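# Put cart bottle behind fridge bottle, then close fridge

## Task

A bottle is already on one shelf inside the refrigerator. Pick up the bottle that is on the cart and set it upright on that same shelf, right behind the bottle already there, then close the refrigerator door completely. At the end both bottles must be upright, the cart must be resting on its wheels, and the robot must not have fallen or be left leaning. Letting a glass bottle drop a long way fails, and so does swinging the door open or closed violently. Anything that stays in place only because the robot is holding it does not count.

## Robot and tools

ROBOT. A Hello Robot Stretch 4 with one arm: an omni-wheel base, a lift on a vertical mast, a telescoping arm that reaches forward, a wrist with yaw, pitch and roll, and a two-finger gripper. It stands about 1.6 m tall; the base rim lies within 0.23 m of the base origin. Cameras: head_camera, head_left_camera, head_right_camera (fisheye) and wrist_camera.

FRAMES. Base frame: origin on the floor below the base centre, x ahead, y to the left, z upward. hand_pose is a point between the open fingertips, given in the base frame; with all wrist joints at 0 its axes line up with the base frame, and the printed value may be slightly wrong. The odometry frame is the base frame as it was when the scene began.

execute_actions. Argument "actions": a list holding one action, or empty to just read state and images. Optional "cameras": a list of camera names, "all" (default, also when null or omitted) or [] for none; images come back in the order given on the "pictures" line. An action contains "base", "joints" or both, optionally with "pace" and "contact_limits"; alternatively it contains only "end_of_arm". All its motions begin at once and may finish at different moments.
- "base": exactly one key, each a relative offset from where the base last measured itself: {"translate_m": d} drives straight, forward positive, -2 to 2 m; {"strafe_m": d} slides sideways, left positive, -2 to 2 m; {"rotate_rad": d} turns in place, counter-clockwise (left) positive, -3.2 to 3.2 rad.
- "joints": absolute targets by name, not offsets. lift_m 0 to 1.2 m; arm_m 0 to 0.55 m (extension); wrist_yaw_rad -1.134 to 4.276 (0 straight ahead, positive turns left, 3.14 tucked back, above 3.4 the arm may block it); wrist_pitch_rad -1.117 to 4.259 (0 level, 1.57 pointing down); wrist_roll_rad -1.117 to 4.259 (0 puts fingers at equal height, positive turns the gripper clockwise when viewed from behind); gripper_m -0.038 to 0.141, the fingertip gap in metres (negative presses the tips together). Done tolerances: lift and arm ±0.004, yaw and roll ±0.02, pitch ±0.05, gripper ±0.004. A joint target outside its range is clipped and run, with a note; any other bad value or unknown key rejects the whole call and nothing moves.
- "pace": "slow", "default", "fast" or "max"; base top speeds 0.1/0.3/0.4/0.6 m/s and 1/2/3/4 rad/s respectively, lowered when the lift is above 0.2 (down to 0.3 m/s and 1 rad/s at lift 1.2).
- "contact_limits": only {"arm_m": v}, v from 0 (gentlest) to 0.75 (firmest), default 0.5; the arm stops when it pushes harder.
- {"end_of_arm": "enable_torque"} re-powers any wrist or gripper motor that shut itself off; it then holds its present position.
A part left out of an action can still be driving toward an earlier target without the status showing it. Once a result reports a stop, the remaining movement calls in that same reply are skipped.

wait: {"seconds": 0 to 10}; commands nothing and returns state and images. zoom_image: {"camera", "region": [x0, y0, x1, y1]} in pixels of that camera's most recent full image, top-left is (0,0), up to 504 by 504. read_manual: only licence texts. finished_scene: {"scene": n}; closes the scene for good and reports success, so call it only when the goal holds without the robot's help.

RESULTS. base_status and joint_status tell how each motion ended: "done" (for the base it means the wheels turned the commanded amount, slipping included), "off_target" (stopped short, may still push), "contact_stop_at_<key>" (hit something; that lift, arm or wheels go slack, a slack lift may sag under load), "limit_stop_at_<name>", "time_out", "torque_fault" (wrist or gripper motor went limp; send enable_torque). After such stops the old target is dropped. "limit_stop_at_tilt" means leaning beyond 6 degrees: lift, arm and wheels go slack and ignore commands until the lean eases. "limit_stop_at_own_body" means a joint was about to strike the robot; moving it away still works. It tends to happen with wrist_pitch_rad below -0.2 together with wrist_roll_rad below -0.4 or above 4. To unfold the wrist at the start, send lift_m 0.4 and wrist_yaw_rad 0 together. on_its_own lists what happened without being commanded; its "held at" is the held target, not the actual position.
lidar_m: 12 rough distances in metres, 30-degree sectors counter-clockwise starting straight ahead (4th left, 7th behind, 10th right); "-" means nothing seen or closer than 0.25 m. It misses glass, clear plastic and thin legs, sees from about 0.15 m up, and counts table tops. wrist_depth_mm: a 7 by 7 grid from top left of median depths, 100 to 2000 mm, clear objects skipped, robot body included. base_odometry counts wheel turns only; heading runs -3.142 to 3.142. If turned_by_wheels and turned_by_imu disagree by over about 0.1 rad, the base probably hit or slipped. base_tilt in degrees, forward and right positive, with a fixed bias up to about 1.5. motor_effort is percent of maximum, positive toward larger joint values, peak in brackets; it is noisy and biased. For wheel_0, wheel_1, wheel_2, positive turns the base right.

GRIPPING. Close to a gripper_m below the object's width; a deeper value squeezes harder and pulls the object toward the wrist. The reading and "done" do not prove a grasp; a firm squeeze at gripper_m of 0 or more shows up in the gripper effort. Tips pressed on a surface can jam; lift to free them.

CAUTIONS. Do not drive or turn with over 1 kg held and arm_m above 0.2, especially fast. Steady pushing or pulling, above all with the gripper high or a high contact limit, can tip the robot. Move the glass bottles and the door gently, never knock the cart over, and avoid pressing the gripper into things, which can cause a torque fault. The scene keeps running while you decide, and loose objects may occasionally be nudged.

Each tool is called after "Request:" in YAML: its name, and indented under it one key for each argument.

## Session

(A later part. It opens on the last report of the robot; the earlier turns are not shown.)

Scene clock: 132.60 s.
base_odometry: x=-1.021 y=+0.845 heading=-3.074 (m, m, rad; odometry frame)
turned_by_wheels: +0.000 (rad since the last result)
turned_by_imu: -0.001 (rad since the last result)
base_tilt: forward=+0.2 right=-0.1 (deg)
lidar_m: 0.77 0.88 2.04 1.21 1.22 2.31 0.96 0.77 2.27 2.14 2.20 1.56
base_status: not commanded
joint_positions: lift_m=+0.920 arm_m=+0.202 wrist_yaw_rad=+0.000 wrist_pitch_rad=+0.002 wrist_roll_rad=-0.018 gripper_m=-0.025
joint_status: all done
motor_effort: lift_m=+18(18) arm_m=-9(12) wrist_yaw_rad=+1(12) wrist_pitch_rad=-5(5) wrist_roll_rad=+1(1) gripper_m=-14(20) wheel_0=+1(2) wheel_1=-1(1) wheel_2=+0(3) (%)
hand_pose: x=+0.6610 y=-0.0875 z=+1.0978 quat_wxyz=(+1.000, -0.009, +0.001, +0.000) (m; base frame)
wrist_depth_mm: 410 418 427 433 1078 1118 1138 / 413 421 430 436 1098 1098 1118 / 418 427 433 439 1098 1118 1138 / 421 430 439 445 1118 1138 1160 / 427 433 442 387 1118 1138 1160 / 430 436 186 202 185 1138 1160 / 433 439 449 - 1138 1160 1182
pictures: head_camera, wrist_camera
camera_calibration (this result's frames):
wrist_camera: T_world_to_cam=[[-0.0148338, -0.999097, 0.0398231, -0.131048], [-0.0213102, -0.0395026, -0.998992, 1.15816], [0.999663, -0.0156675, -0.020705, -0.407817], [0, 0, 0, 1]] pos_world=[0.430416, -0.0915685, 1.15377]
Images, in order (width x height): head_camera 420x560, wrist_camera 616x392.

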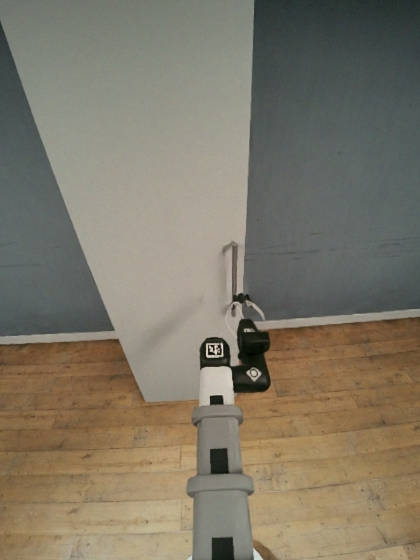

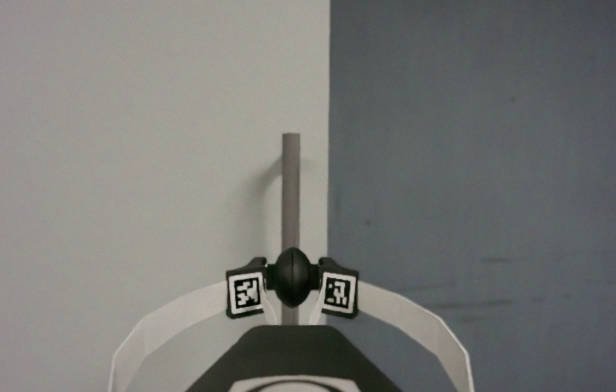

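Request:
execute_actions:
  actions:
    - {"joints":{"gripper_m":0.06}}
  cameras: []

Request:
execute_actions:
  actions:
    - {"joints":{"arm_m":0.39},"pace":"slow","contact_limits":{"arm_m":0.25}}
  cameras: ["wrist_camera"]

Scene clock: 138.77 s.
base_odometry: x=-1.021 y=+0.845 heading=-3.074 (m, m, rad; odometry frame)
turned_by_wheels: +0.000 (rad since the last result)
turned_by_imu: -0.001 (rad since the last result)
base_tilt: forward=+0.3 right=-0.1 (deg)
lidar_m: 0.80 0.89 2.04 1.22 1.21 2.33 0.93 0.79 2.24 2.14 2.20 1.59
base_status: not commanded
joint_positions: lift_m=+0.920 arm_m=+0.202 wrist_yaw_rad=+0.000 wrist_pitch_rad=+0.002 wrist_roll_rad=-0.018 gripper_m=+0.060
joint_status: all done
motor_effort: lift_m=+18(18) arm_m=-8(9) wrist_yaw_rad=+1(1) wrist_pitch_rad=-5(5) wrist_roll_rad=+0(1) gripper_m=-2(16) wheel_0=+1(1) wheel_1=-1(1) wheel_2=+0(0) (%)
hand_pose: x=+0.6610 y=-0.0875 z=+1.0978 quat_wxyz=(+1.000, -0.009, +0.001, +0.000) (m; base frame)
wrist_depth_mm: 413 418 427 433 1078 1098 1138 / 413 421 430 436 1098 1118 1138 / 418 427 433 442 1098 1118 1138 / 421 427 436 442 1118 1138 1160 / 424 433 439 445 1118 1138 1160 / 427 436 202 387 200 1160 1182 / 433 439 445 - 1138 1160 1182
pictures: none
No camera images: the call's "cameras" was empty. Leave "cameras" out to get every camera's image.

Scene clock: 141.93 s.
base_odometry: x=-1.021 y=+0.845 heading=-3.074 (m, m, rad; odometry frame)
turned_by_wheels: +0.000 (rad since the last result)
turned_by_imu: -0.001 (rad since the last result)
base_tilt: forward=+0.3 right=-0.1 (deg)
lidar_m: 0.82 0.87 2.08 1.22 1.22 2.33 0.93 0.78 2.27 2.15 2.21 1.54
base_status: not commanded
joint_positions: lift_m=+0.920 arm_m=+0.388 wrist_yaw_rad=+0.000 wrist_pitch_rad=+0.002 wrist_roll_rad=-0.018 gripper_m=+0.060
joint_status: all done
motor_effort: lift_m=+18(18) arm_m=+9(10) wrist_yaw_rad=+1(1) wrist_pitch_rad=-5(5) wrist_roll_rad=-1(0) gripper_m=-2(2) wheel_0=+1(1) wheel_1=-1(1) wheel_2=+0(0) (%)
contact_limits: arm_m 0.25
hand_pose: x=+0.8478 y=-0.0875 z=+1.0978 quat_wxyz=(+1.000, -0.009, +0.001, +0.000) (m; base frame)
wrist_depth_mm: 236 239 244 248 891 904 917 / 237 242 246 250 891 917 946 / 239 244 248 252 904 931 946 / 242 246 250 255 917 931 946 / 244 248 251 256 917 946 946 / 246 249 202 193 200 960 976 / 248 251 256 - 946 960 976
pictures: wrist_camera
camera_calibration (this result's frames):
wrist_camera: T_world_to_cam=[[-0.0148331, -0.999097, 0.0398233, -0.128277], [-0.0213101, -0.0395027, -0.998992, 1.16214], [0.999663, -0.0156668, -0.0207049, -0.594573], [0, 0, 0, 1]] pos_world=[0.617236, -0.0915684, 1.15377]
Images, in order (width x height): wrist_camera 616x392.

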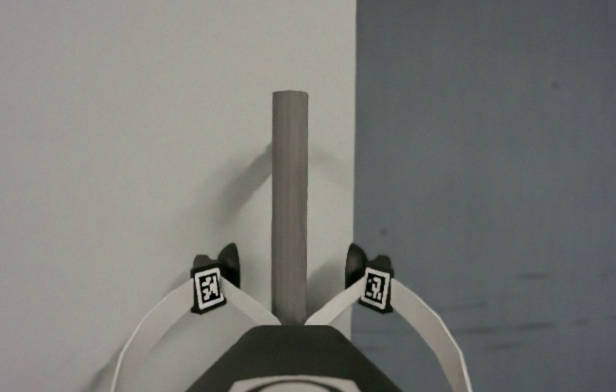

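Bar at 0.193, tips near door. Close behind it and pull.

Request:
execute_actions:
  actions:
    - {"joints":{"gripper_m":-0.03}}
  cameras: ["wrist_camera"]

Request:
execute_actions:
  actions:
    - {"joints":{"arm_m":0.2},"pace":"slow"}
  cameras: ["wrist_camera","head_camera"]

Scene clock: 146.60 s.
base_odometry: x=-1.022 y=+0.845 heading=-3.072 (m, m, rad; odometry frame)
turned_by_wheels: +0.002 (rad since the last result)
turned_by_imu: -0.022 (rad since the last result)
base_tilt: forward=+0.3 right=+0.0 (deg)
lidar_m: 0.80 0.87 1.99 2.12 1.23 2.34 0.99 0.74 2.27 2.15 2.21 1.54
base_status: not commanded
joint_positions: lift_m=+0.920 arm_m=+0.390 wrist_yaw_rad=+0.020 wrist_pitch_rad=+0.002 wrist_roll_rad=-0.018 gripper_m=-0.029
joint_status: all done
on_its_own: wrist_yaw_rad is at rest, and its effort (-56) is outside its rest range (-13 to +13)
motor_effort: lift_m=+18(18) arm_m=-3(9) wrist_yaw_rad=-56(56) wrist_pitch_rad=-6(6) wrist_roll_rad=-2(1) gripper_m=-24(23) wheel_0=+4(4) wheel_1=-2(2) wheel_2=+19(20) (%)
hand_pose: x=+0.8514 y=-0.0817 z=+1.0978 quat_wxyz=(+1.000, -0.009, +0.001, +0.010) (m; base frame)
wrist_depth_mm: 228 231 236 239 878 904 904 / 229 233 237 240 891 904 917 / 232 235 238 243 891 931 917 / 234 237 241 245 904 904 931 / 236 239 242 195 904 931 946 / 237 240 185 186 183 931 946 / 239 243 246 - 946 946 960
pictures: wrist_camera
camera_calibration (this result's frames):
wrist_camera: T_world_to_cam=[[0.00497229, -0.999194, 0.0398255, -0.139367], [-0.0206446, -0.03992, -0.99899, 1.16181], [0.999775, 0.00414508, -0.0208265, -0.596479], [0, 0, 0, 1]] pos_world=[0.621023, -0.0904025, 1.15376]
Images, in order (width x height): wrist_camera 616x392.

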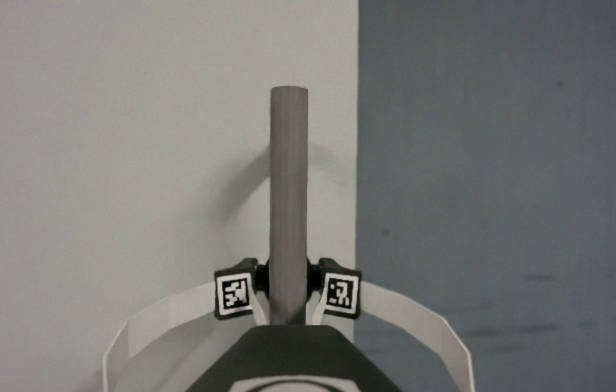

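Scene clock: 148.13 s.
base_odometry: x=-1.021 y=+0.845 heading=-3.074 (m, m, rad; odometry frame)
turned_by_wheels: -0.002 (rad since the last result)
turned_by_imu: +0.018 (rad since the last result)
base_tilt: forward=+0.2 right=+0.0 (deg)
lidar_m: 0.78 0.87 2.05 1.24 1.21 2.34 0.96 0.78 2.26 2.13 2.17 1.57
base_status: not commanded
joint_positions: lift_m=+0.920 arm_m=+0.398 wrist_yaw_rad=+0.001 wrist_pitch_rad=+0.002 wrist_roll_rad=-0.018 gripper_m=-0.030
joint_status: arm_m contact_stop (moved +0.008 of -0.190)
on_its_own: arm_m is slack since a contact_stop (your +0.200 is given up)
motor_effort: lift_m=+21(21) arm_m=+0(23) wrist_yaw_rad=-3(82) wrist_pitch_rad=-5(29) wrist_roll_rad=-3(0) gripper_m=-15(28) wheel_0=+1(10) wheel_1=-2(2) wheel_2=+1(32) (%)
hand_pose: x=+0.8575 y=-0.0871 z=+1.0976 quat_wxyz=(+1.000, -0.009, +0.001, +0.000) (m; base frame)
wrist_depth_mm: 226 230 234 238 891 904 917 / 228 233 236 240 891 904 931 / 229 234 237 242 891 917 931 / 232 236 240 244 917 917 946 / 234 237 241 195 904 931 946 / 236 239 185 184 183 931 960 / 237 240 246 - 931 946 976
pictures: head_camera, wrist_camera
camera_calibration (this result's frames):
wrist_camera: T_world_to_cam=[[-0.0137069, -0.999113, 0.0398201, -0.128764], [-0.0212117, -0.0395244, -0.998993, 1.16208], [0.999681, -0.0145377, -0.0206511, -0.604212], [0, 0, 0, 1]] pos_world=[0.626904, -0.0915031, 1.15356]
Images, in order (width x height): head_camera 420x560, wrist_camera 616x392.

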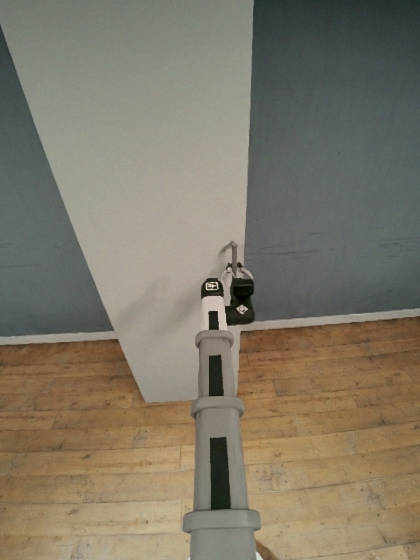

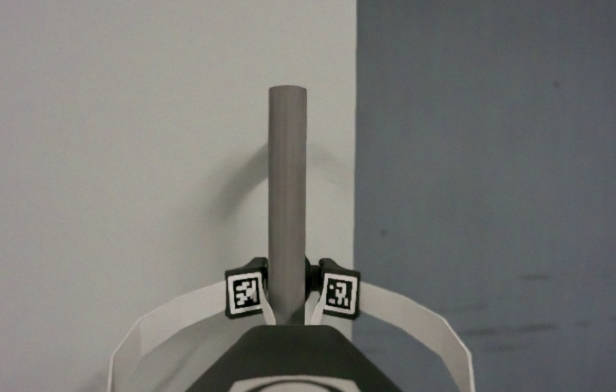

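Request:
execute_actions:
  actions:
    - {"joints":{"arm_m":0.33},"pace":"slow","contact_limits":{"arm_m":0.75}}
  cameras: ["wrist_camera","head_camera"]

Scene clock: 153.30 s.
base_odometry: x=-1.021 y=+0.845 heading=-3.075 (m, m, rad; odometry frame)
turned_by_wheels: -0.001 (rad since the last result)
turned_by_imu: +0.031 (rad since the last result)
base_tilt: forward=+0.3 right=+0.0 (deg)
lidar_m: 0.75 0.88 2.11 1.19 1.22 2.32 0.95 0.78 2.24 2.15 2.12 1.55
base_status: not commanded
joint_positions: lift_m=+0.920 arm_m=+0.331 wrist_yaw_rad=-0.007 wrist_pitch_rad=+0.002 wrist_roll_rad=-0.018 gripper_m=-0.030
joint_status: all done
on_its_own: wrist_yaw_rad is at rest, and its effort (+21) is outside its rest range (-13 to +13)
motor_effort: lift_m=+19(21) arm_m=-6(23) wrist_yaw_rad=+21(91) wrist_pitch_rad=-4(57) wrist_roll_rad=+3(3) gripper_m=-14(27) wheel_0=-5(12) wheel_1=-4(10) wheel_2=-6(36) (%)
contact_limits: arm_m 0.75
hand_pose: x=+0.7900 y=-0.0894 z=+1.0979 quat_wxyz=(+1.000, -0.009, +0.001, -0.003) (m; base frame)
wrist_depth_mm: 249 243 236 230 228 960 976 / 250 245 238 232 230 976 991 / 253 247 240 233 232 976 1008 / 255 249 243 235 234 991 1008 / 258 251 245 204 236 1008 1025 / 260 254 184 177 184 1008 1025 / 263 254 250 - 1008 1025 1025
pictures: head_camera, wrist_camera
camera_calibration (this result's frames):
wrist_camera: T_world_to_cam=[[-0.0214764, -0.998964, 0.0401101, -0.126104], [-0.0210832, -0.0396579, -0.998991, 1.16076], [0.999547, -0.0223004, -0.0202097, -0.537845], [0, 0, 0, 1]] pos_world=[0.559366, -0.091934, 1.15377]
Images, in order (width x height): head_camera 420x560, wrist_camera 616x392.

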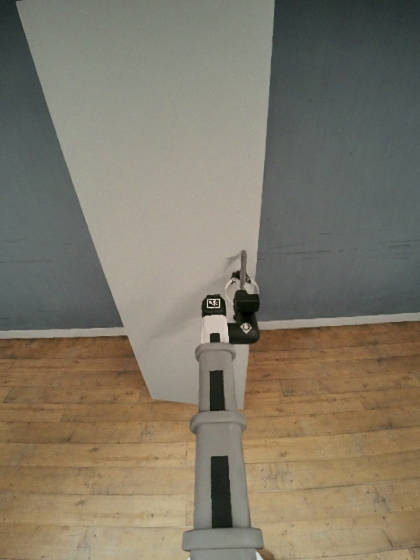

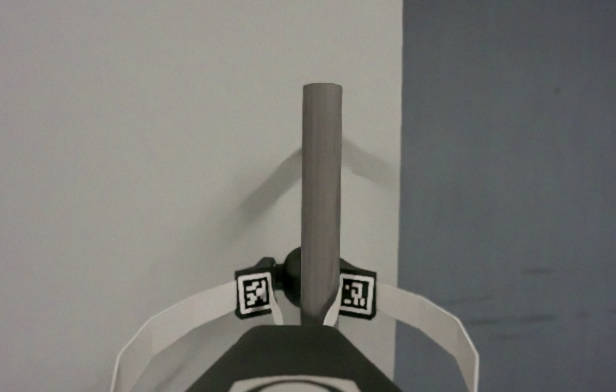

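Request:
execute_actions:
  actions:
    - {"base":{"strafe_m":0.06},"joints":{"arm_m":0.13},"pace":"slow","contact_limits":{"arm_m":0.6}}
  cameras: ["wrist_camera","head_camera"]

Scene clock: 163.60 s.
base_odometry: x=-1.017 y=+0.785 heading=-3.073 (m, m, rad; odometry frame)
turned_by_wheels: +0.001 (rad since the last result)
turned_by_imu: -0.001 (rad since the last result)
base_tilt: forward=+0.2 right=-0.1 (deg)
lidar_m: 0.55 0.78 2.15 1.15 1.15 2.29 0.98 0.80 2.32 2.23 2.13 1.56
base_status: done
joint_positions: lift_m=+0.920 arm_m=+0.132 wrist_yaw_rad=+0.017 wrist_pitch_rad=+0.002 wrist_roll_rad=-0.018 gripper_m=-0.030
joint_status: all done
on_its_own: wrist_yaw_rad is at rest, and its effort (-47) is outside its rest range (-13 to +13)
motor_effort: lift_m=+19(19) arm_m=-12(12) wrist_yaw_rad=-47(65) wrist_pitch_rad=-6(6) wrist_roll_rad=+1(0) gripper_m=-16(17) wheel_0=+9(19) wheel_1=+0(8) wheel_2=+8(17) (%)
contact_limits: arm_m 0.6
hand_pose: x=+0.5930 y=-0.0826 z=+1.0977 quat_wxyz=(+1.000, -0.009, +0.001, +0.008) (m; base frame)
wrist_depth_mm: 394 322 270 234 217 1138 1138 / 397 325 273 232 218 1160 1160 / 404 327 274 224 221 1160 1182 / 407 330 277 230 224 1182 1182 / 413 334 278 224 228 1205 1182 / 418 329 182 185 178 1182 1182 / 427 325 298 - 237 1229 1205
pictures: head_camera, wrist_camera
camera_calibration (this result's frames):
wrist_camera: T_world_to_cam=[[0.00187009, -0.999205, 0.0398281, -0.137144], [-0.0209057, -0.0398586, -0.998987, 1.15653], [0.99978, 0.00103556, -0.0209637, -0.338158], [0, 0, 0, 1]] pos_world=[0.362518, -0.0905877, 1.15373]
Images, in order (width x height): head_camera 420x560, wrist_camera 616x392.

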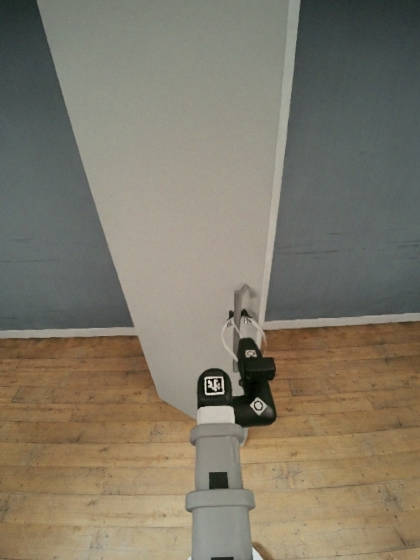

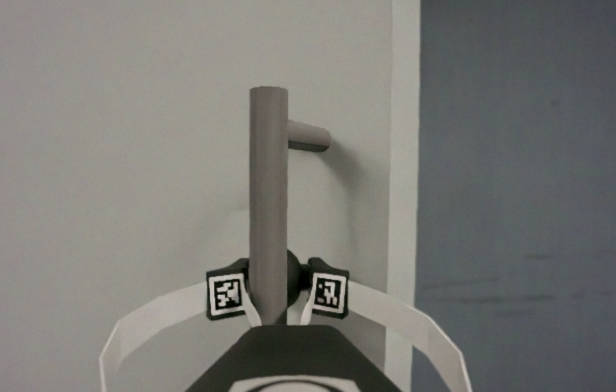

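Request:
execute_actions:
  actions:
    - {"base":{"strafe_m":0.12},"joints":{"arm_m":0.0},"pace":"slow","contact_limits":{"arm_m":0.6}}
  cameras: ["wrist_camera","head_camera"]

Scene clock: 176.80 s.
torque_fault: wrist_yaw_rad switched itself off since the last result.
base_odometry: x=-1.009 y=+0.665 heading=-3.073 (m, m, rad; odometry frame)
turned_by_wheels: +0.000 (rad since the last result)
turned_by_imu: +0.005 (rad since the last result)
base_tilt: forward=+0.3 right=+0.0 (deg)
lidar_m: 0.41 0.85 2.14 1.71 1.70 2.32 1.14 0.87 2.40 2.33 2.10 0.45
base_status: done
joint_positions: lift_m=+0.920 arm_m=+0.002 wrist_yaw_rad=+0.144 wrist_pitch_rad=+0.002 wrist_roll_rad=-0.018 gripper_m=-0.030
joint_status: all done
on_its_own: wrist_yaw_rad is off since a torque_fault, until you send "end_of_arm": "enable_torque" (your +0.000 is given up)
motor_effort: lift_m=+19(19) arm_m=-9(20) wrist_yaw_rad=+1(99) wrist_pitch_rad=-6(10) wrist_roll_rad=+0(1) gripper_m=-14(22) wheel_0=+0(12) wheel_1=-2(5) wheel_2=+1(21) (%)
contact_limits: arm_m 0.6
hand_pose: x=+0.4705 y=-0.0450 z=+1.0977 quat_wxyz=(+0.997, -0.009, +0.001, +0.072) (m; base frame)
wrist_depth_mm: 1366 1336 404 263 196 200 1182 / 1397 1336 404 252 198 202 1182 / 1397 1366 410 187 198 204 1205 / 1397 1366 413 235 200 208 1205 / 1430 1397 418 195 200 211 1229 / 1430 1397 185 182 183 214 1229 / 1464 1397 508 - 195 218 1255
pictures: head_camera, wrist_camera
camera_calibration (this result's frames):
wrist_camera: T_world_to_cam=[[0.129196, -0.990836, 0.0393976, -0.158388], [-0.0157124, -0.0417711, -0.999004, 1.15293], [0.991495, 0.128448, -0.020965, -0.206174], [0, 0, 0, 1]] pos_world=[0.242999, -0.0822949, 1.1537]
Images, in order (width x height): head_camera 420x560, wrist_camera 616x392.

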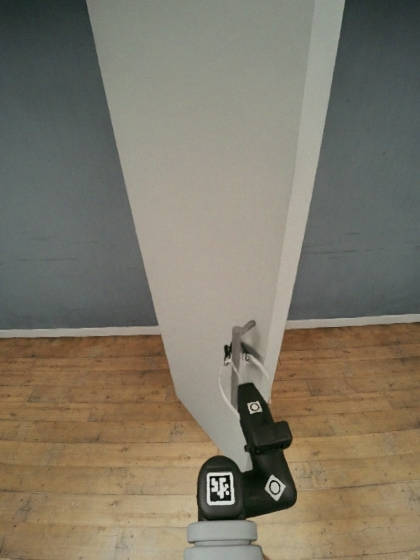

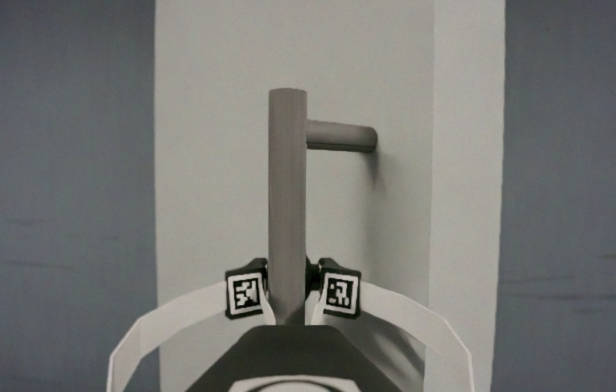

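Door is ~55° open. Release and back off.

Request:
execute_actions:
  actions:
    - {"end_of_arm":"enable_torque"}
  cameras: []

Request:
execute_actions:
  actions:
    - {"joints":{"gripper_m":0.07}}
  cameras: []

Request:
execute_actions:
  actions:
    - {"base":{"translate_m":-0.15},"pace":"slow"}
  cameras: ["wrist_camera","head_camera","head_right_camera"]

Scene clock: 183.37 s.
base_odometry: x=-1.009 y=+0.665 heading=-3.073 (m, m, rad; odometry frame)
turned_by_wheels: +0.000 (rad since the last result)
turned_by_imu: -0.001 (rad since the last result)
base_tilt: forward=+0.2 right=+0.0 (deg)
lidar_m: 0.39 0.87 2.10 1.69 1.67 2.31 1.14 0.87 2.41 2.34 2.11 0.46
base_status: not commanded
joint_positions: lift_m=+0.920 arm_m=+0.002 wrist_yaw_rad=+0.144 wrist_pitch_rad=+0.002 wrist_roll_rad=-0.018 gripper_m=-0.030
joint_status: not commanded
end_of_arm: enable_torque: each motor that was off is on again
on_its_own: wrist_yaw_rad is held at +0.144, not at your +0.000, since a torque_fault
motor_effort: lift_m=+19(19) arm_m=-9(9) wrist_yaw_rad=+1(0) wrist_pitch_rad=-6(6) wrist_roll_rad=+0(0) gripper_m=-14(14) wheel_0=+0(0) wheel_1=-2(2) wheel_2=+1(1) (%)
hand_pose: x=+0.4705 y=-0.0450 z=+1.0977 quat_wxyz=(+0.997, -0.009, +0.001, +0.072) (m; base frame)
wrist_depth_mm: 1366 1336 404 264 196 200 1182 / 1397 1366 407 253 198 202 1182 / 1397 1366 410 187 199 205 1205 / 1397 1366 413 235 200 207 1205 / 1430 1397 418 195 200 211 1205 / 1464 1366 185 182 183 214 1229 / 1430 1397 512 - 195 219 1229
pictures: none
No camera images: the call's "cameras" was empty. Leave "cameras" out to get every camera's image.

Scene clock: 185.07 s.
base_odometry: x=-1.009 y=+0.665 heading=-3.073 (m, m, rad; odometry frame)
turned_by_wheels: +0.000 (rad since the last result)
turned_by_imu: +0.000 (rad since the last result)
base_tilt: forward=+0.2 right=+0.0 (deg)
lidar_m: 0.42 0.85 2.13 1.68 1.69 2.29 1.13 0.87 2.45 2.35 2.14 0.45
base_status: not commanded
joint_positions: lift_m=+0.920 arm_m=+0.001 wrist_yaw_rad=+0.144 wrist_pitch_rad=+0.002 wrist_roll_rad=-0.018 gripper_m=+0.070
joint_status: all done
on_its_own: wrist_yaw_rad is held at +0.144, not at your +0.000, since a torque_fault
motor_effort: lift_m=+19(19) arm_m=-8(9) wrist_yaw_rad=+2(8) wrist_pitch_rad=-6(6) wrist_roll_rad=+0(0) gripper_m=+0(15) wheel_0=-1(1) wheel_1=-2(2) wheel_2=+0(1) (%)
hand_pose: x=+0.4704 y=-0.0451 z=+1.0977 quat_wxyz=(+0.997, -0.009, +0.000, +0.072) (m; base frame)
wrist_depth_mm: 1366 1336 442 304 231 204 1182 / 1397 1366 445 304 233 204 1182 / 1397 1366 445 307 219 206 1182 / 1397 1366 452 310 236 207 1205 / 1430 1366 430 312 225 211 1205 / 1430 1366 384 196 203 214 1205 / 1430 1397 544 - 230 218 1229
pictures: none
No camera images: the call's "cameras" was empty. Leave "cameras" out to get every camera's image.

Scene clock: 187.83 s.
base_odometry: x=-0.860 y=+0.675 heading=-3.074 (m, m, rad; odometry frame)
turned_by_wheels: +0.000 (rad since the last result)
turned_by_imu: +0.000 (rad since the last result)
base_tilt: forward=+0.2 right=+0.0 (deg)
lidar_m: 0.57 1.69 2.34 0.98 1.67 2.18 1.03 0.77 0.83 2.34 2.32 0.60
base_status: done
joint_positions: lift_m=+0.920 arm_m=+0.001 wrist_yaw_rad=+0.144 wrist_pitch_rad=+0.002 wrist_roll_rad=-0.018 gripper_m=+0.070
joint_status: not commanded
on_its_own: wrist_yaw_rad is held at +0.144, not at your +0.000, since a torque_fault
motor_effort: lift_m=+19(19) arm_m=-8(8) wrist_yaw_rad=+2(2) wrist_pitch_rad=-6(6) wrist_roll_rad=+1(0) gripper_m=-2(2) wheel_0=+0(4) wheel_1=-2(4) wheel_2=+1(6) (%)
hand_pose: x=+0.4704 y=-0.0451 z=+1.0977 quat_wxyz=(+0.997, -0.009, +0.000, +0.072) (m; base frame)
wrist_depth_mm: 1537 1499 683 469 355 1336 1336 / 1537 1499 691 473 357 1366 1336 / 1576 1537 691 477 362 1366 1336 / 1576 1537 707 477 366 1366 1366 / 1618 1576 661 480 357 1397 1366 / 1618 1537 591 462 203 1397 1366 / 1618 1576 842 - 370 1397 1397
pictures: head_camera, head_right_camera, wrist_camera
camera_calibration (this result's frames):
wrist_camera: T_world_to_cam=[[0.12876, -0.99089, 0.0394831, -0.158392], [-0.015648, -0.0418397, -0.999002, 1.15291], [0.991552, 0.128013, -0.0208927, -0.206151], [0, 0, 0, 1]] pos_world=[0.242845, -0.0823215, 1.15371]
Images, in order (width x height): head_camera 420x560, head_right_camera 420x672, wrist_camera 616x392.

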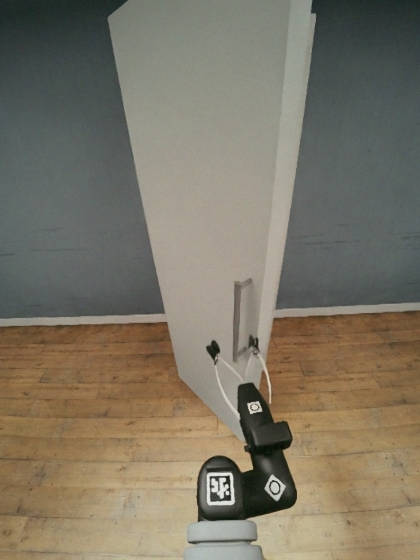

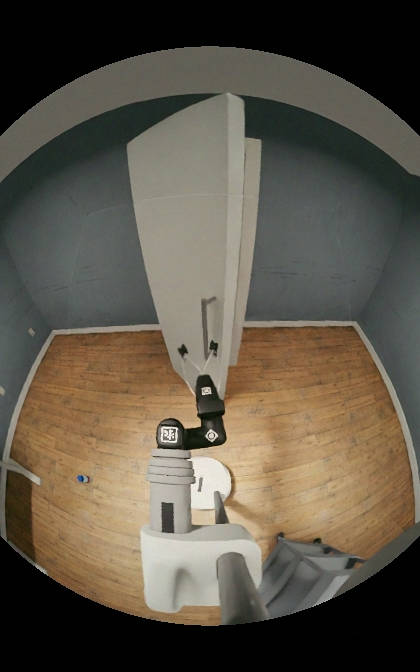

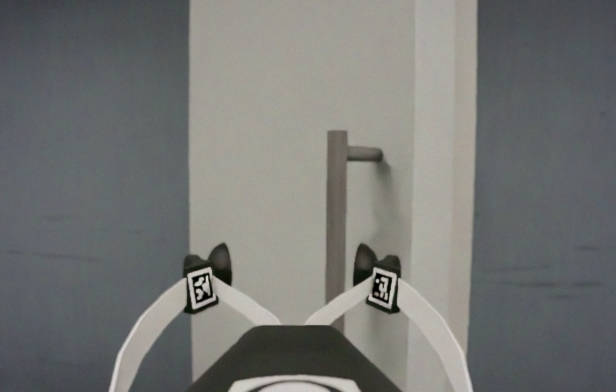

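Request:
execute_actions:
  actions:
    - {"base":{"strafe_m":-0.5},"joints":{"gripper_m":0.0}}
  cameras: []

Request:
execute_actions:
  actions:
    - {"joints":{"wrist_yaw_rad":3.05,"lift_m":0.4}}
  cameras: []

Request:
execute_actions:
  actions:
    - {"base":{"translate_m":0.7}}

Scene clock: 202.97 s.
base_odometry: x=-0.894 y=+1.174 heading=-3.074 (m, m, rad; odometry frame)
turned_by_wheels: +0.000 (rad since the last result)
turned_by_imu: -0.003 (rad since the last result)
base_tilt: forward=+0.1 right=+0.0 (deg)
lidar_m: 1.08 0.68 2.34 1.47 2.18 1.14 0.54 0.67 1.91 1.83 1.92 1.68
base_status: done
joint_positions: lift_m=+0.920 arm_m=+0.001 wrist_yaw_rad=+0.144 wrist_pitch_rad=+0.002 wrist_roll_rad=-0.018 gripper_m=+0.000
joint_status: all done
on_its_own: wrist_yaw_rad is held at +0.144, not at your +0.000, since a torque_fault
motor_effort: lift_m=+19(19) arm_m=-8(8) wrist_yaw_rad=+2(2) wrist_pitch_rad=-6(6) wrist_roll_rad=+0(1) gripper_m=-5(5) wheel_0=-1(6) wheel_1=+0(9) wheel_2=+1(1) (%)
hand_pose: x=+0.4704 y=-0.0451 z=+1.0977 quat_wxyz=(+0.997, -0.009, +0.000, +0.072) (m; base frame)
wrist_depth_mm: 931 1308 917 1430 1397 1366 1308 / 931 1308 931 1430 1366 1366 1336 / 931 1182 931 1430 1397 1366 1336 / 960 1336 946 1430 1430 1366 1366 / 960 1138 917 1118 1430 1397 1366 / 960 1255 187 195 1430 1397 1397 / 976 1118 1229 - 1430 1397 1397
pictures: none
No camera images: the call's "cameras" was empty. Leave "cameras" out to get every camera's image.

Scene clock: 205.97 s.
base_odometry: x=-0.894 y=+1.174 heading=-3.074 (m, m, rad; odometry frame)
turned_by_wheels: +0.000 (rad since the last result)
turned_by_imu: -0.001 (rad since the last result)
base_tilt: forward=+0.1 right=+0.0 (deg)
lidar_m: 1.09 0.66 2.34 1.50 2.21 1.10 0.53 0.65 1.93 1.82 1.92 1.71
base_status: not commanded
joint_positions: lift_m=+0.400 arm_m=+0.001 wrist_yaw_rad=+3.050 wrist_pitch_rad=+0.002 wrist_roll_rad=-0.018 gripper_m=+0.000
joint_status: all done
motor_effort: lift_m=+18(18) arm_m=-9(8) wrist_yaw_rad=+2(9) wrist_pitch_rad=-5(7) wrist_roll_rad=-1(2) gripper_m=-4(4) wheel_0=-1(1) wheel_1=-1(0) wheel_2=+1(1) (%)
hand_pose: x=-0.1069 y=+0.1136 z=+0.5778 quat_wxyz=(+0.046, -0.001, -0.009, +0.999) (m; base frame)
wrist_depth_mm: - 141 - - - - - / 108 142 741 - - - - / 116 143 1138 - - - - / 140 768 1397 - - - - / 866 732 759 1008 - - - / 1576 1808 187 195 1576 1863 1863 / 946 798 699 - 1205 1308 1281
pictures: none
No camera images: the call's "cameras" was empty. Leave "cameras" out to get every camera's image.

Scene clock: 209.80 s.
base_odometry: x=-1.592 y=+1.127 heading=-3.074 (m, m, rad; odometry frame)
turned_by_wheels: +0.000 (rad since the last result)
turned_by_imu: -0.003 (rad since the last result)
base_tilt: forward=+0.3 right=+0.0 (deg)
lidar_m: 0.57 0.38 0.48 0.31 0.35 2.90 1.25 1.53 1.90 1.84 1.35 0.96
base_status: done
joint_positions: lift_m=+0.400 arm_m=+0.001 wrist_yaw_rad=+3.050 wrist_pitch_rad=+0.002 wrist_roll_rad=-0.018 gripper_m=+0.000
joint_status: not commanded
motor_effort: lift_m=+18(19) arm_m=-8(8) wrist_yaw_rad=+2(2) wrist_pitch_rad=-6(5) wrist_roll_rad=-1(3) gripper_m=-4(4) wheel_0=-1(4) wheel_1=-1(5) wheel_2=+2(9) (%)
hand_pose: x=-0.1069 y=+0.1135 z=+0.5778 quat_wxyz=(+0.046, -0.001, -0.009, +0.999) (m; base frame)
wrist_depth_mm: - 141 - - - - - / 108 142 - - - - - / 116 143 1397 - - - - / 140 1499 1618 - - - - / - - - - - - - / 1808 1618 188 194 1576 1808 1808 / 1255 1160 1336 - 1205 1308 1281
pictures: head_camera, head_left_camera, head_right_camera, wrist_camera
camera_calibration (this result's frames):
wrist_camera: T_world_to_cam=[[0.106345, 0.993545, 0.0394785, -0.133995], [0.0247715, 0.037044, -0.999007, 0.626495], [-0.994021, 0.107217, -0.0206722, 0.125086], [0, 0, 0, 1]] pos_world=[0.123069, 0.096511, 0.633748]
Images, in order (width x height): head_camera 420x560, head_left_camera 420x672, head_right_camera 420x672, wrist_camera 616x392.

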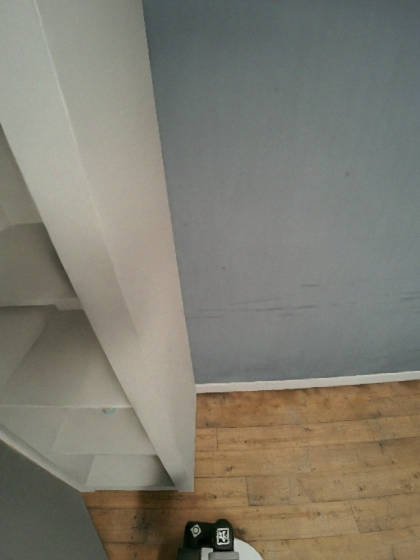

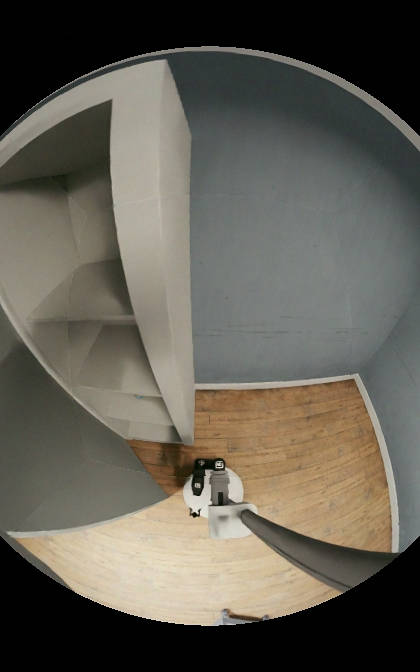

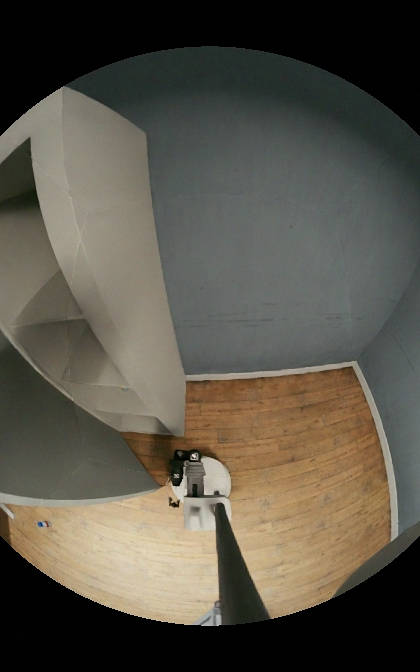

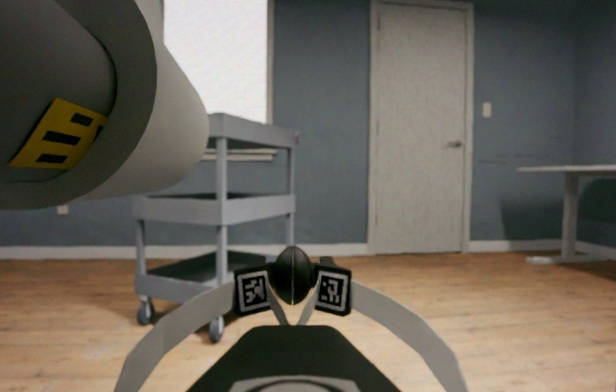

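Request:
execute_actions:
  actions:
    - {"base":{"strafe_m":0.5},"pace":"slow"}
  cameras: ["head_left_camera"]

Scene clock: 219.83 s.
base_odometry: x=-1.558 y=+0.628 heading=-3.073 (m, m, rad; odometry frame)
turned_by_wheels: +0.000 (rad since the last result)
turned_by_imu: +0.000 (rad since the last result)
base_tilt: forward=+0.2 right=+0.1 (deg)
lidar_m: 0.37 0.29 0.25 - 0.25 0.29 1.55 1.37 2.42 2.34 1.36 0.40
base_status: done
joint_positions: lift_m=+0.400 arm_m=+0.001 wrist_yaw_rad=+3.050 wrist_pitch_rad=+0.002 wrist_roll_rad=-0.018 gripper_m=+0.000
joint_status: not commanded
motor_effort: lift_m=+19(18) arm_m=-8(8) wrist_yaw_rad=+2(2) wrist_pitch_rad=-5(5) wrist_roll_rad=+1(1) gripper_m=-4(4) wheel_0=+0(10) wheel_1=+0(11) wheel_2=+1(1) (%)
hand_pose: x=-0.1069 y=+0.1135 z=+0.5778 quat_wxyz=(+0.046, -0.001, -0.009, +0.999) (m; base frame)
wrist_depth_mm: - 141 - - 314 192 - / 108 142 - - 314 193 153 / 116 143 - - 315 193 154 / 140 1366 - - 315 194 154 / - - - - 315 193 154 / 1499 1618 187 194 248 192 153 / 1255 1182 1336 - 286 181 -
pictures: head_left_camera
Images, in order (width x height): head_left_camera 420x672.

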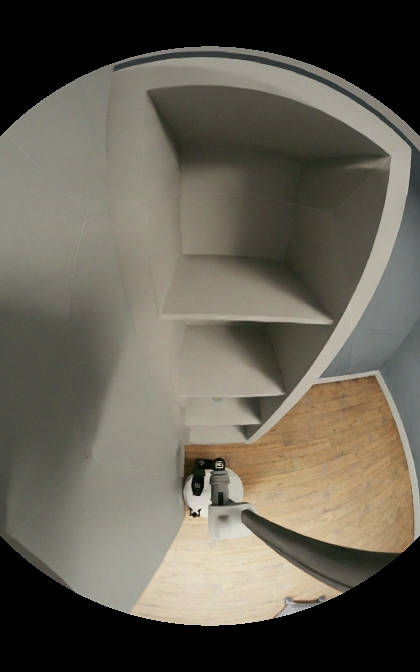

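Request:
execute_actions:
  actions:
    - {"base":{"strafe_m":0.1},"pace":"slow"}
  cameras: []

Request:
execute_actions:
  actions:
    - {"base":{"strafe_m":-0.06},"pace":"slow"}
  cameras: []

Request:
execute_actions:
  actions:
    - {"base":{"translate_m":-0.6}}

Scene clock: 226.80 s.
base_odometry: x=-1.554 y=+0.614 heading=-3.054 (m, m, rad; odometry frame)
turned_by_wheels: +0.019 (rad since the last result)
turned_by_imu: -0.001 (rad since the last result)
base_tilt: forward=+0.2 right=+0.0 (deg)
lidar_m: 0.38 0.26 0.25 - 0.25 0.25 1.58 1.36 2.44 2.36 1.36 0.39
base_status: strafe_m contact_stop (by the wheels' count: +0.014 of +0.100)
joint_positions: lift_m=+0.400 arm_m=+0.001 wrist_yaw_rad=+3.050 wrist_pitch_rad=+0.002 wrist_roll_rad=-0.018 gripper_m=+0.000
joint_status: not commanded
on_its_own: the wheels are slack since a contact_stop
motor_effort: lift_m=+19(19) arm_m=-8(8) wrist_yaw_rad=+2(2) wrist_pitch_rad=-6(5) wrist_roll_rad=-2(0) gripper_m=-4(4) wheel_0=+0(29) wheel_1=+0(34) wheel_2=+0(1) (%)
hand_pose: x=-0.1069 y=+0.1135 z=+0.5778 quat_wxyz=(+0.046, -0.001, -0.009, +0.999) (m; base frame)
wrist_depth_mm: - 141 - - 315 189 - / 108 142 - - 317 190 151 / 116 143 - - 317 191 151 / 140 1366 - - 317 191 151 / - - - - 317 191 151 / 1464 1661 187 195 246 190 150 / 1255 1182 1366 - 286 178 -
pictures: none
No camera images: the call's "cameras" was empty. Leave "cameras" out to get every camera's image.

not run: a stop came earlier in this reply.

not run: a stop came earlier in this reply.

Request:
execute_actions:
  actions:
    - {"base":{"strafe_m":-0.05},"pace":"slow"}
  cameras: []

Request:
execute_actions:
  actions:
    - {"base":{"translate_m":-0.6}}

Scene clock: 231.40 s.
base_odometry: x=-1.558 y=+0.663 heading=-3.054 (m, m, rad; odometry frame)
turned_by_wheels: +0.000 (rad since the last result)
turned_by_imu: -0.001 (rad since the last result)
base_tilt: forward=+0.2 right=-0.1 (deg)
lidar_m: 0.35 0.35 0.25 0.25 0.25 2.87 1.46 1.34 2.41 2.28 1.32 0.40
base_status: done
joint_positions: lift_m=+0.400 arm_m=+0.001 wrist_yaw_rad=+3.050 wrist_pitch_rad=+0.002 wrist_roll_rad=-0.018 gripper_m=+0.000
joint_status: not commanded
motor_effort: lift_m=+19(19) arm_m=-8(8) wrist_yaw_rad=+1(1) wrist_pitch_rad=-5(5) wrist_roll_rad=-1(1) gripper_m=-3(5) wheel_0=+3(7) wheel_1=-1(6) wheel_2=+1(1) (%)
hand_pose: x=-0.1069 y=+0.1135 z=+0.5778 quat_wxyz=(+0.046, -0.001, -0.009, +0.999) (m; base frame)
wrist_depth_mm: - 141 - - - 272 210 / 108 142 - - - 273 211 / 116 143 - - - 274 212 / 140 1336 - - - 274 212 / - - - - - 274 211 / 1499 1537 187 194 351 272 211 / 1255 1182 1336 - 1182 256 209
pictures: none
No camera images: the call's "cameras" was empty. Leave "cameras" out to get every camera's image.

Scene clock: 234.87 s.
base_odometry: x=-0.961 y=+0.716 heading=-3.054 (m, m, rad; odometry frame)
turned_by_wheels: +0.000 (rad since the last result)
turned_by_imu: +0.001 (rad since the last result)
base_tilt: forward=+0.3 right=+0.0 (deg)
lidar_m: 0.97 0.41 2.20 1.71 1.72 2.26 1.08 0.78 2.39 2.27 2.18 1.03
base_status: done
joint_positions: lift_m=+0.400 arm_m=+0.001 wrist_yaw_rad=+3.050 wrist_pitch_rad=+0.002 wrist_roll_rad=-0.018 gripper_m=+0.000
joint_status: not commanded
motor_effort: lift_m=+19(19) arm_m=-8(8) wrist_yaw_rad=+2(1) wrist_pitch_rad=-6(5) wrist_roll_rad=-2(1) gripper_m=-4(6) wheel_0=+1(3) wheel_1=+1(4) wheel_2=+0(9) (%)
hand_pose: x=-0.1069 y=+0.1135 z=+0.5778 quat_wxyz=(+0.046, -0.001, -0.009, +0.999) (m; base frame)
wrist_depth_mm: - 141 - - - - - / 108 142 - - - - - / 116 143 - - - - - / 140 976 - - - - - / - - - - - - - / 1281 1281 187 194 1576 1863 1863 / 917 1008 1308 - 1205 1308 1308
pictures: head_camera, head_left_camera, head_right_camera, wrist_camera
camera_calibration (this result's frames):
wrist_camera: T_world_to_cam=[[0.106251, 0.993555, 0.0394786, -0.133978], [0.0247835, 0.0370448, -0.999006, 0.626461], [-0.99403, 0.107124, -0.0206877, 0.125096], [0, 0, 0, 1]] pos_world=[0.123059, 0.0965064, 0.633716]
Images, in order (width x height): head_camera 420x560, head_left_camera 420x672, head_right_camera 420x672, wrist_camera 616x392.

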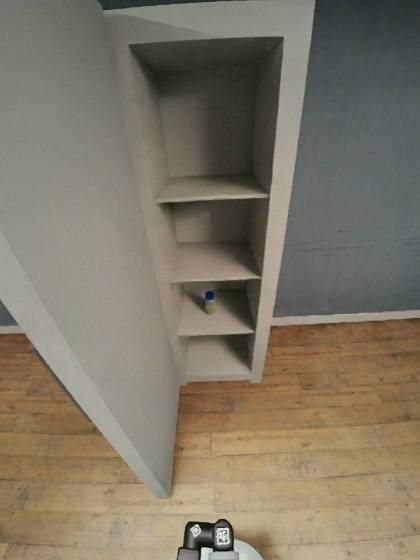

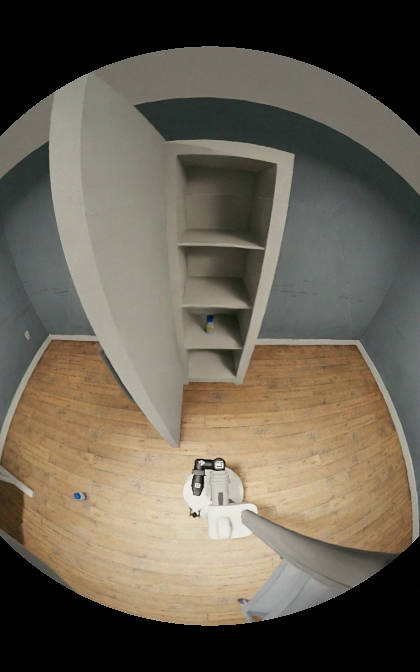

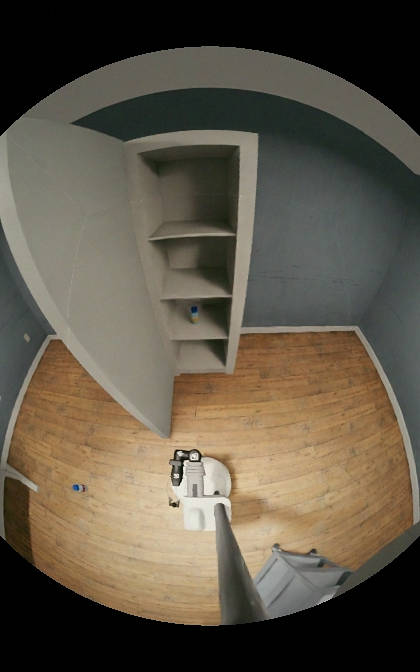

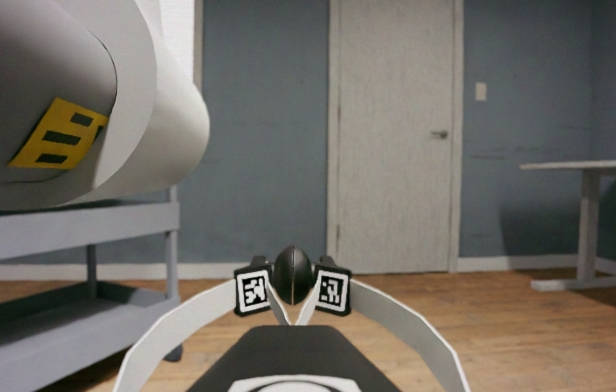

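Request:
execute_actions:
  actions:
    - {"base":{"rotate_rad":1.92}}
  cameras: []

Request:
execute_actions:
  actions:
    - {"base":{"translate_m":0.3},"joints":{"wrist_yaw_rad":0,"wrist_pitch_rad":0.41,"gripper_m":0.11,"lift_m":0.25}}
  cameras: ["head_camera","wrist_camera"]

Scene clock: 247.03 s.
base_odometry: x=-0.961 y=+0.716 heading=-1.134 (m, m, rad; odometry frame)
turned_by_wheels: +1.920 (rad since the last result)
turned_by_imu: +1.903 (rad since the last result)
base_tilt: forward=+0.2 right=+0.0 (deg)
lidar_m: 1.06 2.03 2.20 0.78 0.80 2.28 2.31 1.72 0.97 0.44 0.42 2.40
base_status: done
joint_positions: lift_m=+0.400 arm_m=+0.001 wrist_yaw_rad=+3.050 wrist_pitch_rad=+0.002 wrist_roll_rad=-0.018 gripper_m=+0.000
joint_status: not commanded
motor_effort: lift_m=+19(19) arm_m=-8(8) wrist_yaw_rad=+2(2) wrist_pitch_rad=-6(5) wrist_roll_rad=-1(2) gripper_m=-4(5) wheel_0=-1(8) wheel_1=+1(6) wheel_2=-1(8) (%)
hand_pose: x=-0.1069 y=+0.1135 z=+0.5778 quat_wxyz=(+0.046, -0.001, -0.009, +0.999) (m; base frame)
wrist_depth_mm: - 141 - - - - - / 108 142 - - - - - / 116 143 - - - - - / 140 - - - - - - / 1921 - - - - - - / 1708 1808 187 195 1576 1863 1808 / 1255 1160 1336 - 1205 1308 1308
pictures: none
No camera images: the call's "cameras" was empty. Leave "cameras" out to get every camera's image.

Scene clock: 249.50 s.
base_odometry: x=-0.834 y=+0.444 heading=-1.134 (m, m, rad; odometry frame)
turned_by_wheels: +0.000 (rad since the last result)
turned_by_imu: -0.001 (rad since the last result)
base_tilt: forward=+0.2 right=-0.1 (deg)
lidar_m: 0.76 1.69 2.06 1.00 0.91 2.58 2.58 1.19 0.41 0.48 2.06 2.13
base_status: done
joint_positions: lift_m=+0.250 arm_m=+0.001 wrist_yaw_rad=+0.001 wrist_pitch_rad=+0.412 wrist_roll_rad=-0.018 gripper_m=+0.110
joint_status: all done
motor_effort: lift_m=+18(18) arm_m=-8(8) wrist_yaw_rad=-1(6) wrist_pitch_rad=-4(3) wrist_roll_rad=-1(2) gripper_m=-1(5) wheel_0=+0(4) wheel_1=-1(5) wheel_2=+0(10) (%)
hand_pose: x=+0.4368 y=-0.0873 z=+0.3129 quat_wxyz=(+0.979, -0.009, +0.204, +0.002) (m; base frame)
wrist_depth_mm: - - - 1863 1756 1618 1537 / 1983 - - 1983 1863 1708 1618 / 1397 1430 1464 1464 1499 1537 1618 / 976 991 1008 1025 1042 1060 1078 / 750 768 768 741 788 798 809 / 609 591 585 615 597 647 640 / 521 517 544 - 554 535 544
pictures: head_camera, wrist_camera
camera_calibration (this result's frames):
wrist_camera: T_world_to_cam=[[0.00282409, -0.999108, 0.042138, -0.111372], [-0.417553, -0.039467, -0.907795, 0.513836], [0.908648, -0.0150311, -0.417292, -0.0360226], [0, 0, 0, 1]] pos_world=[0.2476, -0.0915344, 0.456118]
Images, in order (width x height): head_camera 420x560, wrist_camera 616x392.

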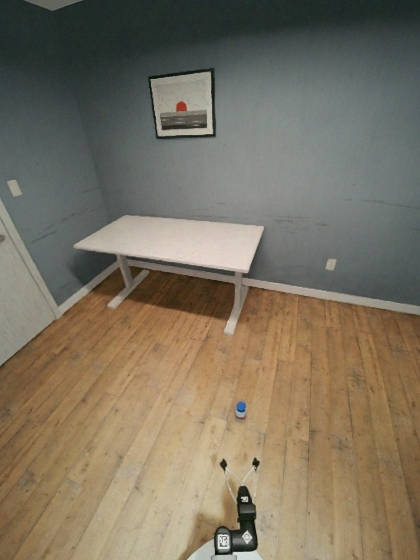

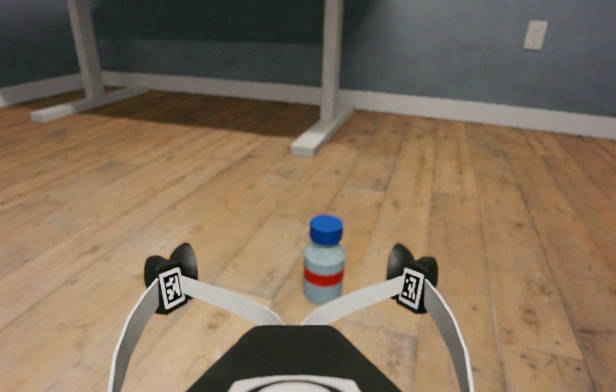

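Request:
execute_actions:
  actions:
    - {"base":{"strafe_m":-0.042},"joints":{"arm_m":0.33,"lift_m":0.12}}
  cameras: ["wrist_camera"]

Scene clock: 261.70 s.
base_odometry: x=-0.872 y=+0.426 heading=-1.134 (m, m, rad; odometry frame)
turned_by_wheels: +0.000 (rad since the last result)
turned_by_imu: -0.002 (rad since the last result)
base_tilt: forward=+0.2 right=+0.0 (deg)
lidar_m: 1.39 1.69 2.10 1.06 0.95 2.58 2.63 1.18 0.40 0.44 2.00 2.14
base_status: done
joint_positions: lift_m=+0.120 arm_m=+0.328 wrist_yaw_rad=+0.000 wrist_pitch_rad=+0.412 wrist_roll_rad=-0.018 gripper_m=+0.110
joint_status: all done
motor_effort: lift_m=+18(17) arm_m=+8(9) wrist_yaw_rad=+0(1) wrist_pitch_rad=-5(5) wrist_roll_rad=+1(1) gripper_m=+0(1) wheel_0=-1(7) wheel_1=+1(7) wheel_2=-1(1) (%)
hand_pose: x=+0.7637 y=-0.0874 z=+0.1829 quat_wxyz=(+0.979, -0.009, +0.204, +0.002) (m; base frame)
wrist_depth_mm: 1863 1863 1661 1537 1430 1366 1281 / 1576 1708 1708 1576 1499 1430 1336 / 991 1008 1025 991 1042 1078 1098 / 691 707 715 723 732 741 741 / 530 539 544 554 554 564 564 / 433 418 413 243 418 452 455 / 368 366 384 - 392 379 384
pictures: wrist_camera
camera_calibration (this result's frames):
wrist_camera: T_world_to_cam=[[0.00239724, -0.999109, 0.0421381, -0.106604], [-0.417541, -0.0392893, -0.907808, 0.532349], [0.908655, -0.0154181, -0.417263, -0.387392], [0, 0, 0, 1]] pos_world=[0.574538, -0.0915664, 0.326118]
Images, in order (width x height): wrist_camera 616x392.

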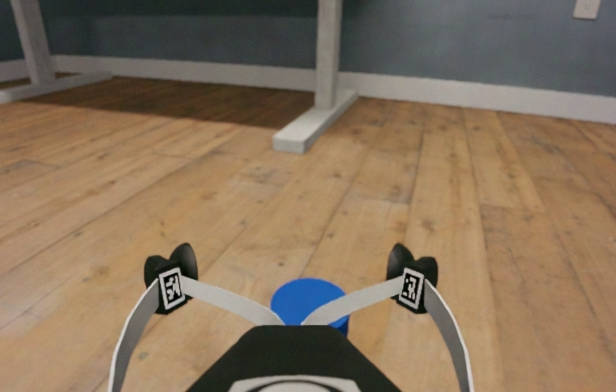

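Request:
execute_actions:
  actions:
    - {"base":{"strafe_m":-0.012},"joints":{"arm_m":0.333,"lift_m":0.075},"pace":"slow"}
  cameras: ["wrist_camera"]

Scene clock: 270.90 s.
base_odometry: x=-0.883 y=+0.421 heading=-1.134 (m, m, rad; odometry frame)
turned_by_wheels: +0.000 (rad since the last result)
turned_by_imu: -0.001 (rad since the last result)
base_tilt: forward=+0.2 right=+0.0 (deg)
lidar_m: 1.35 1.64 2.11 1.07 0.96 2.59 2.62 1.17 0.39 0.42 1.98 2.13
base_status: done
joint_positions: lift_m=+0.075 arm_m=+0.331 wrist_yaw_rad=+0.000 wrist_pitch_rad=+0.412 wrist_roll_rad=-0.018 gripper_m=+0.110
joint_status: all done
motor_effort: lift_m=+18(20) arm_m=+9(9) wrist_yaw_rad=+0(0) wrist_pitch_rad=-5(5) wrist_roll_rad=-2(0) gripper_m=-1(1) wheel_0=+0(3) wheel_1=-1(6) wheel_2=+0(1) (%)
hand_pose: x=+0.7667 y=-0.0874 z=+0.1380 quat_wxyz=(+0.979, -0.009, +0.204, +0.002) (m; base frame)
wrist_depth_mm: 1921 1808 1661 1537 1464 1336 1255 / 1499 1499 1537 1336 1464 1397 1336 / 854 854 866 878 904 931 960 / 597 603 609 615 627 634 647 / 455 462 469 228 477 484 484 / 370 359 353 208 357 389 389 / 315 315 329 - 336 324 329
pictures: wrist_camera
camera_calibration (this result's frames):
wrist_camera: T_world_to_cam=[[0.00239739, -0.999109, 0.0421381, -0.104716], [-0.417541, -0.0392893, -0.907808, 0.492757], [0.908655, -0.015418, -0.417263, -0.408871], [0, 0, 0, 1]] pos_world=[0.57752, -0.0915664, 0.281135]
Images, in order (width x height): wrist_camera 616x392.

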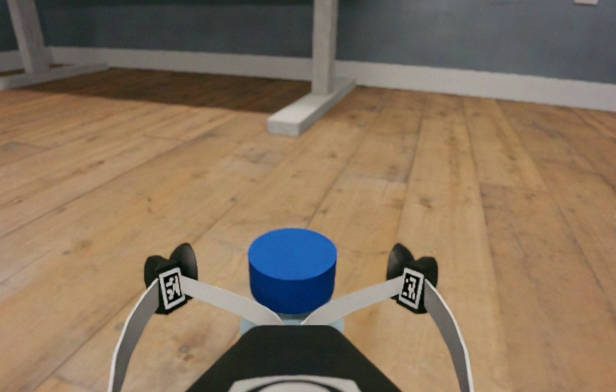

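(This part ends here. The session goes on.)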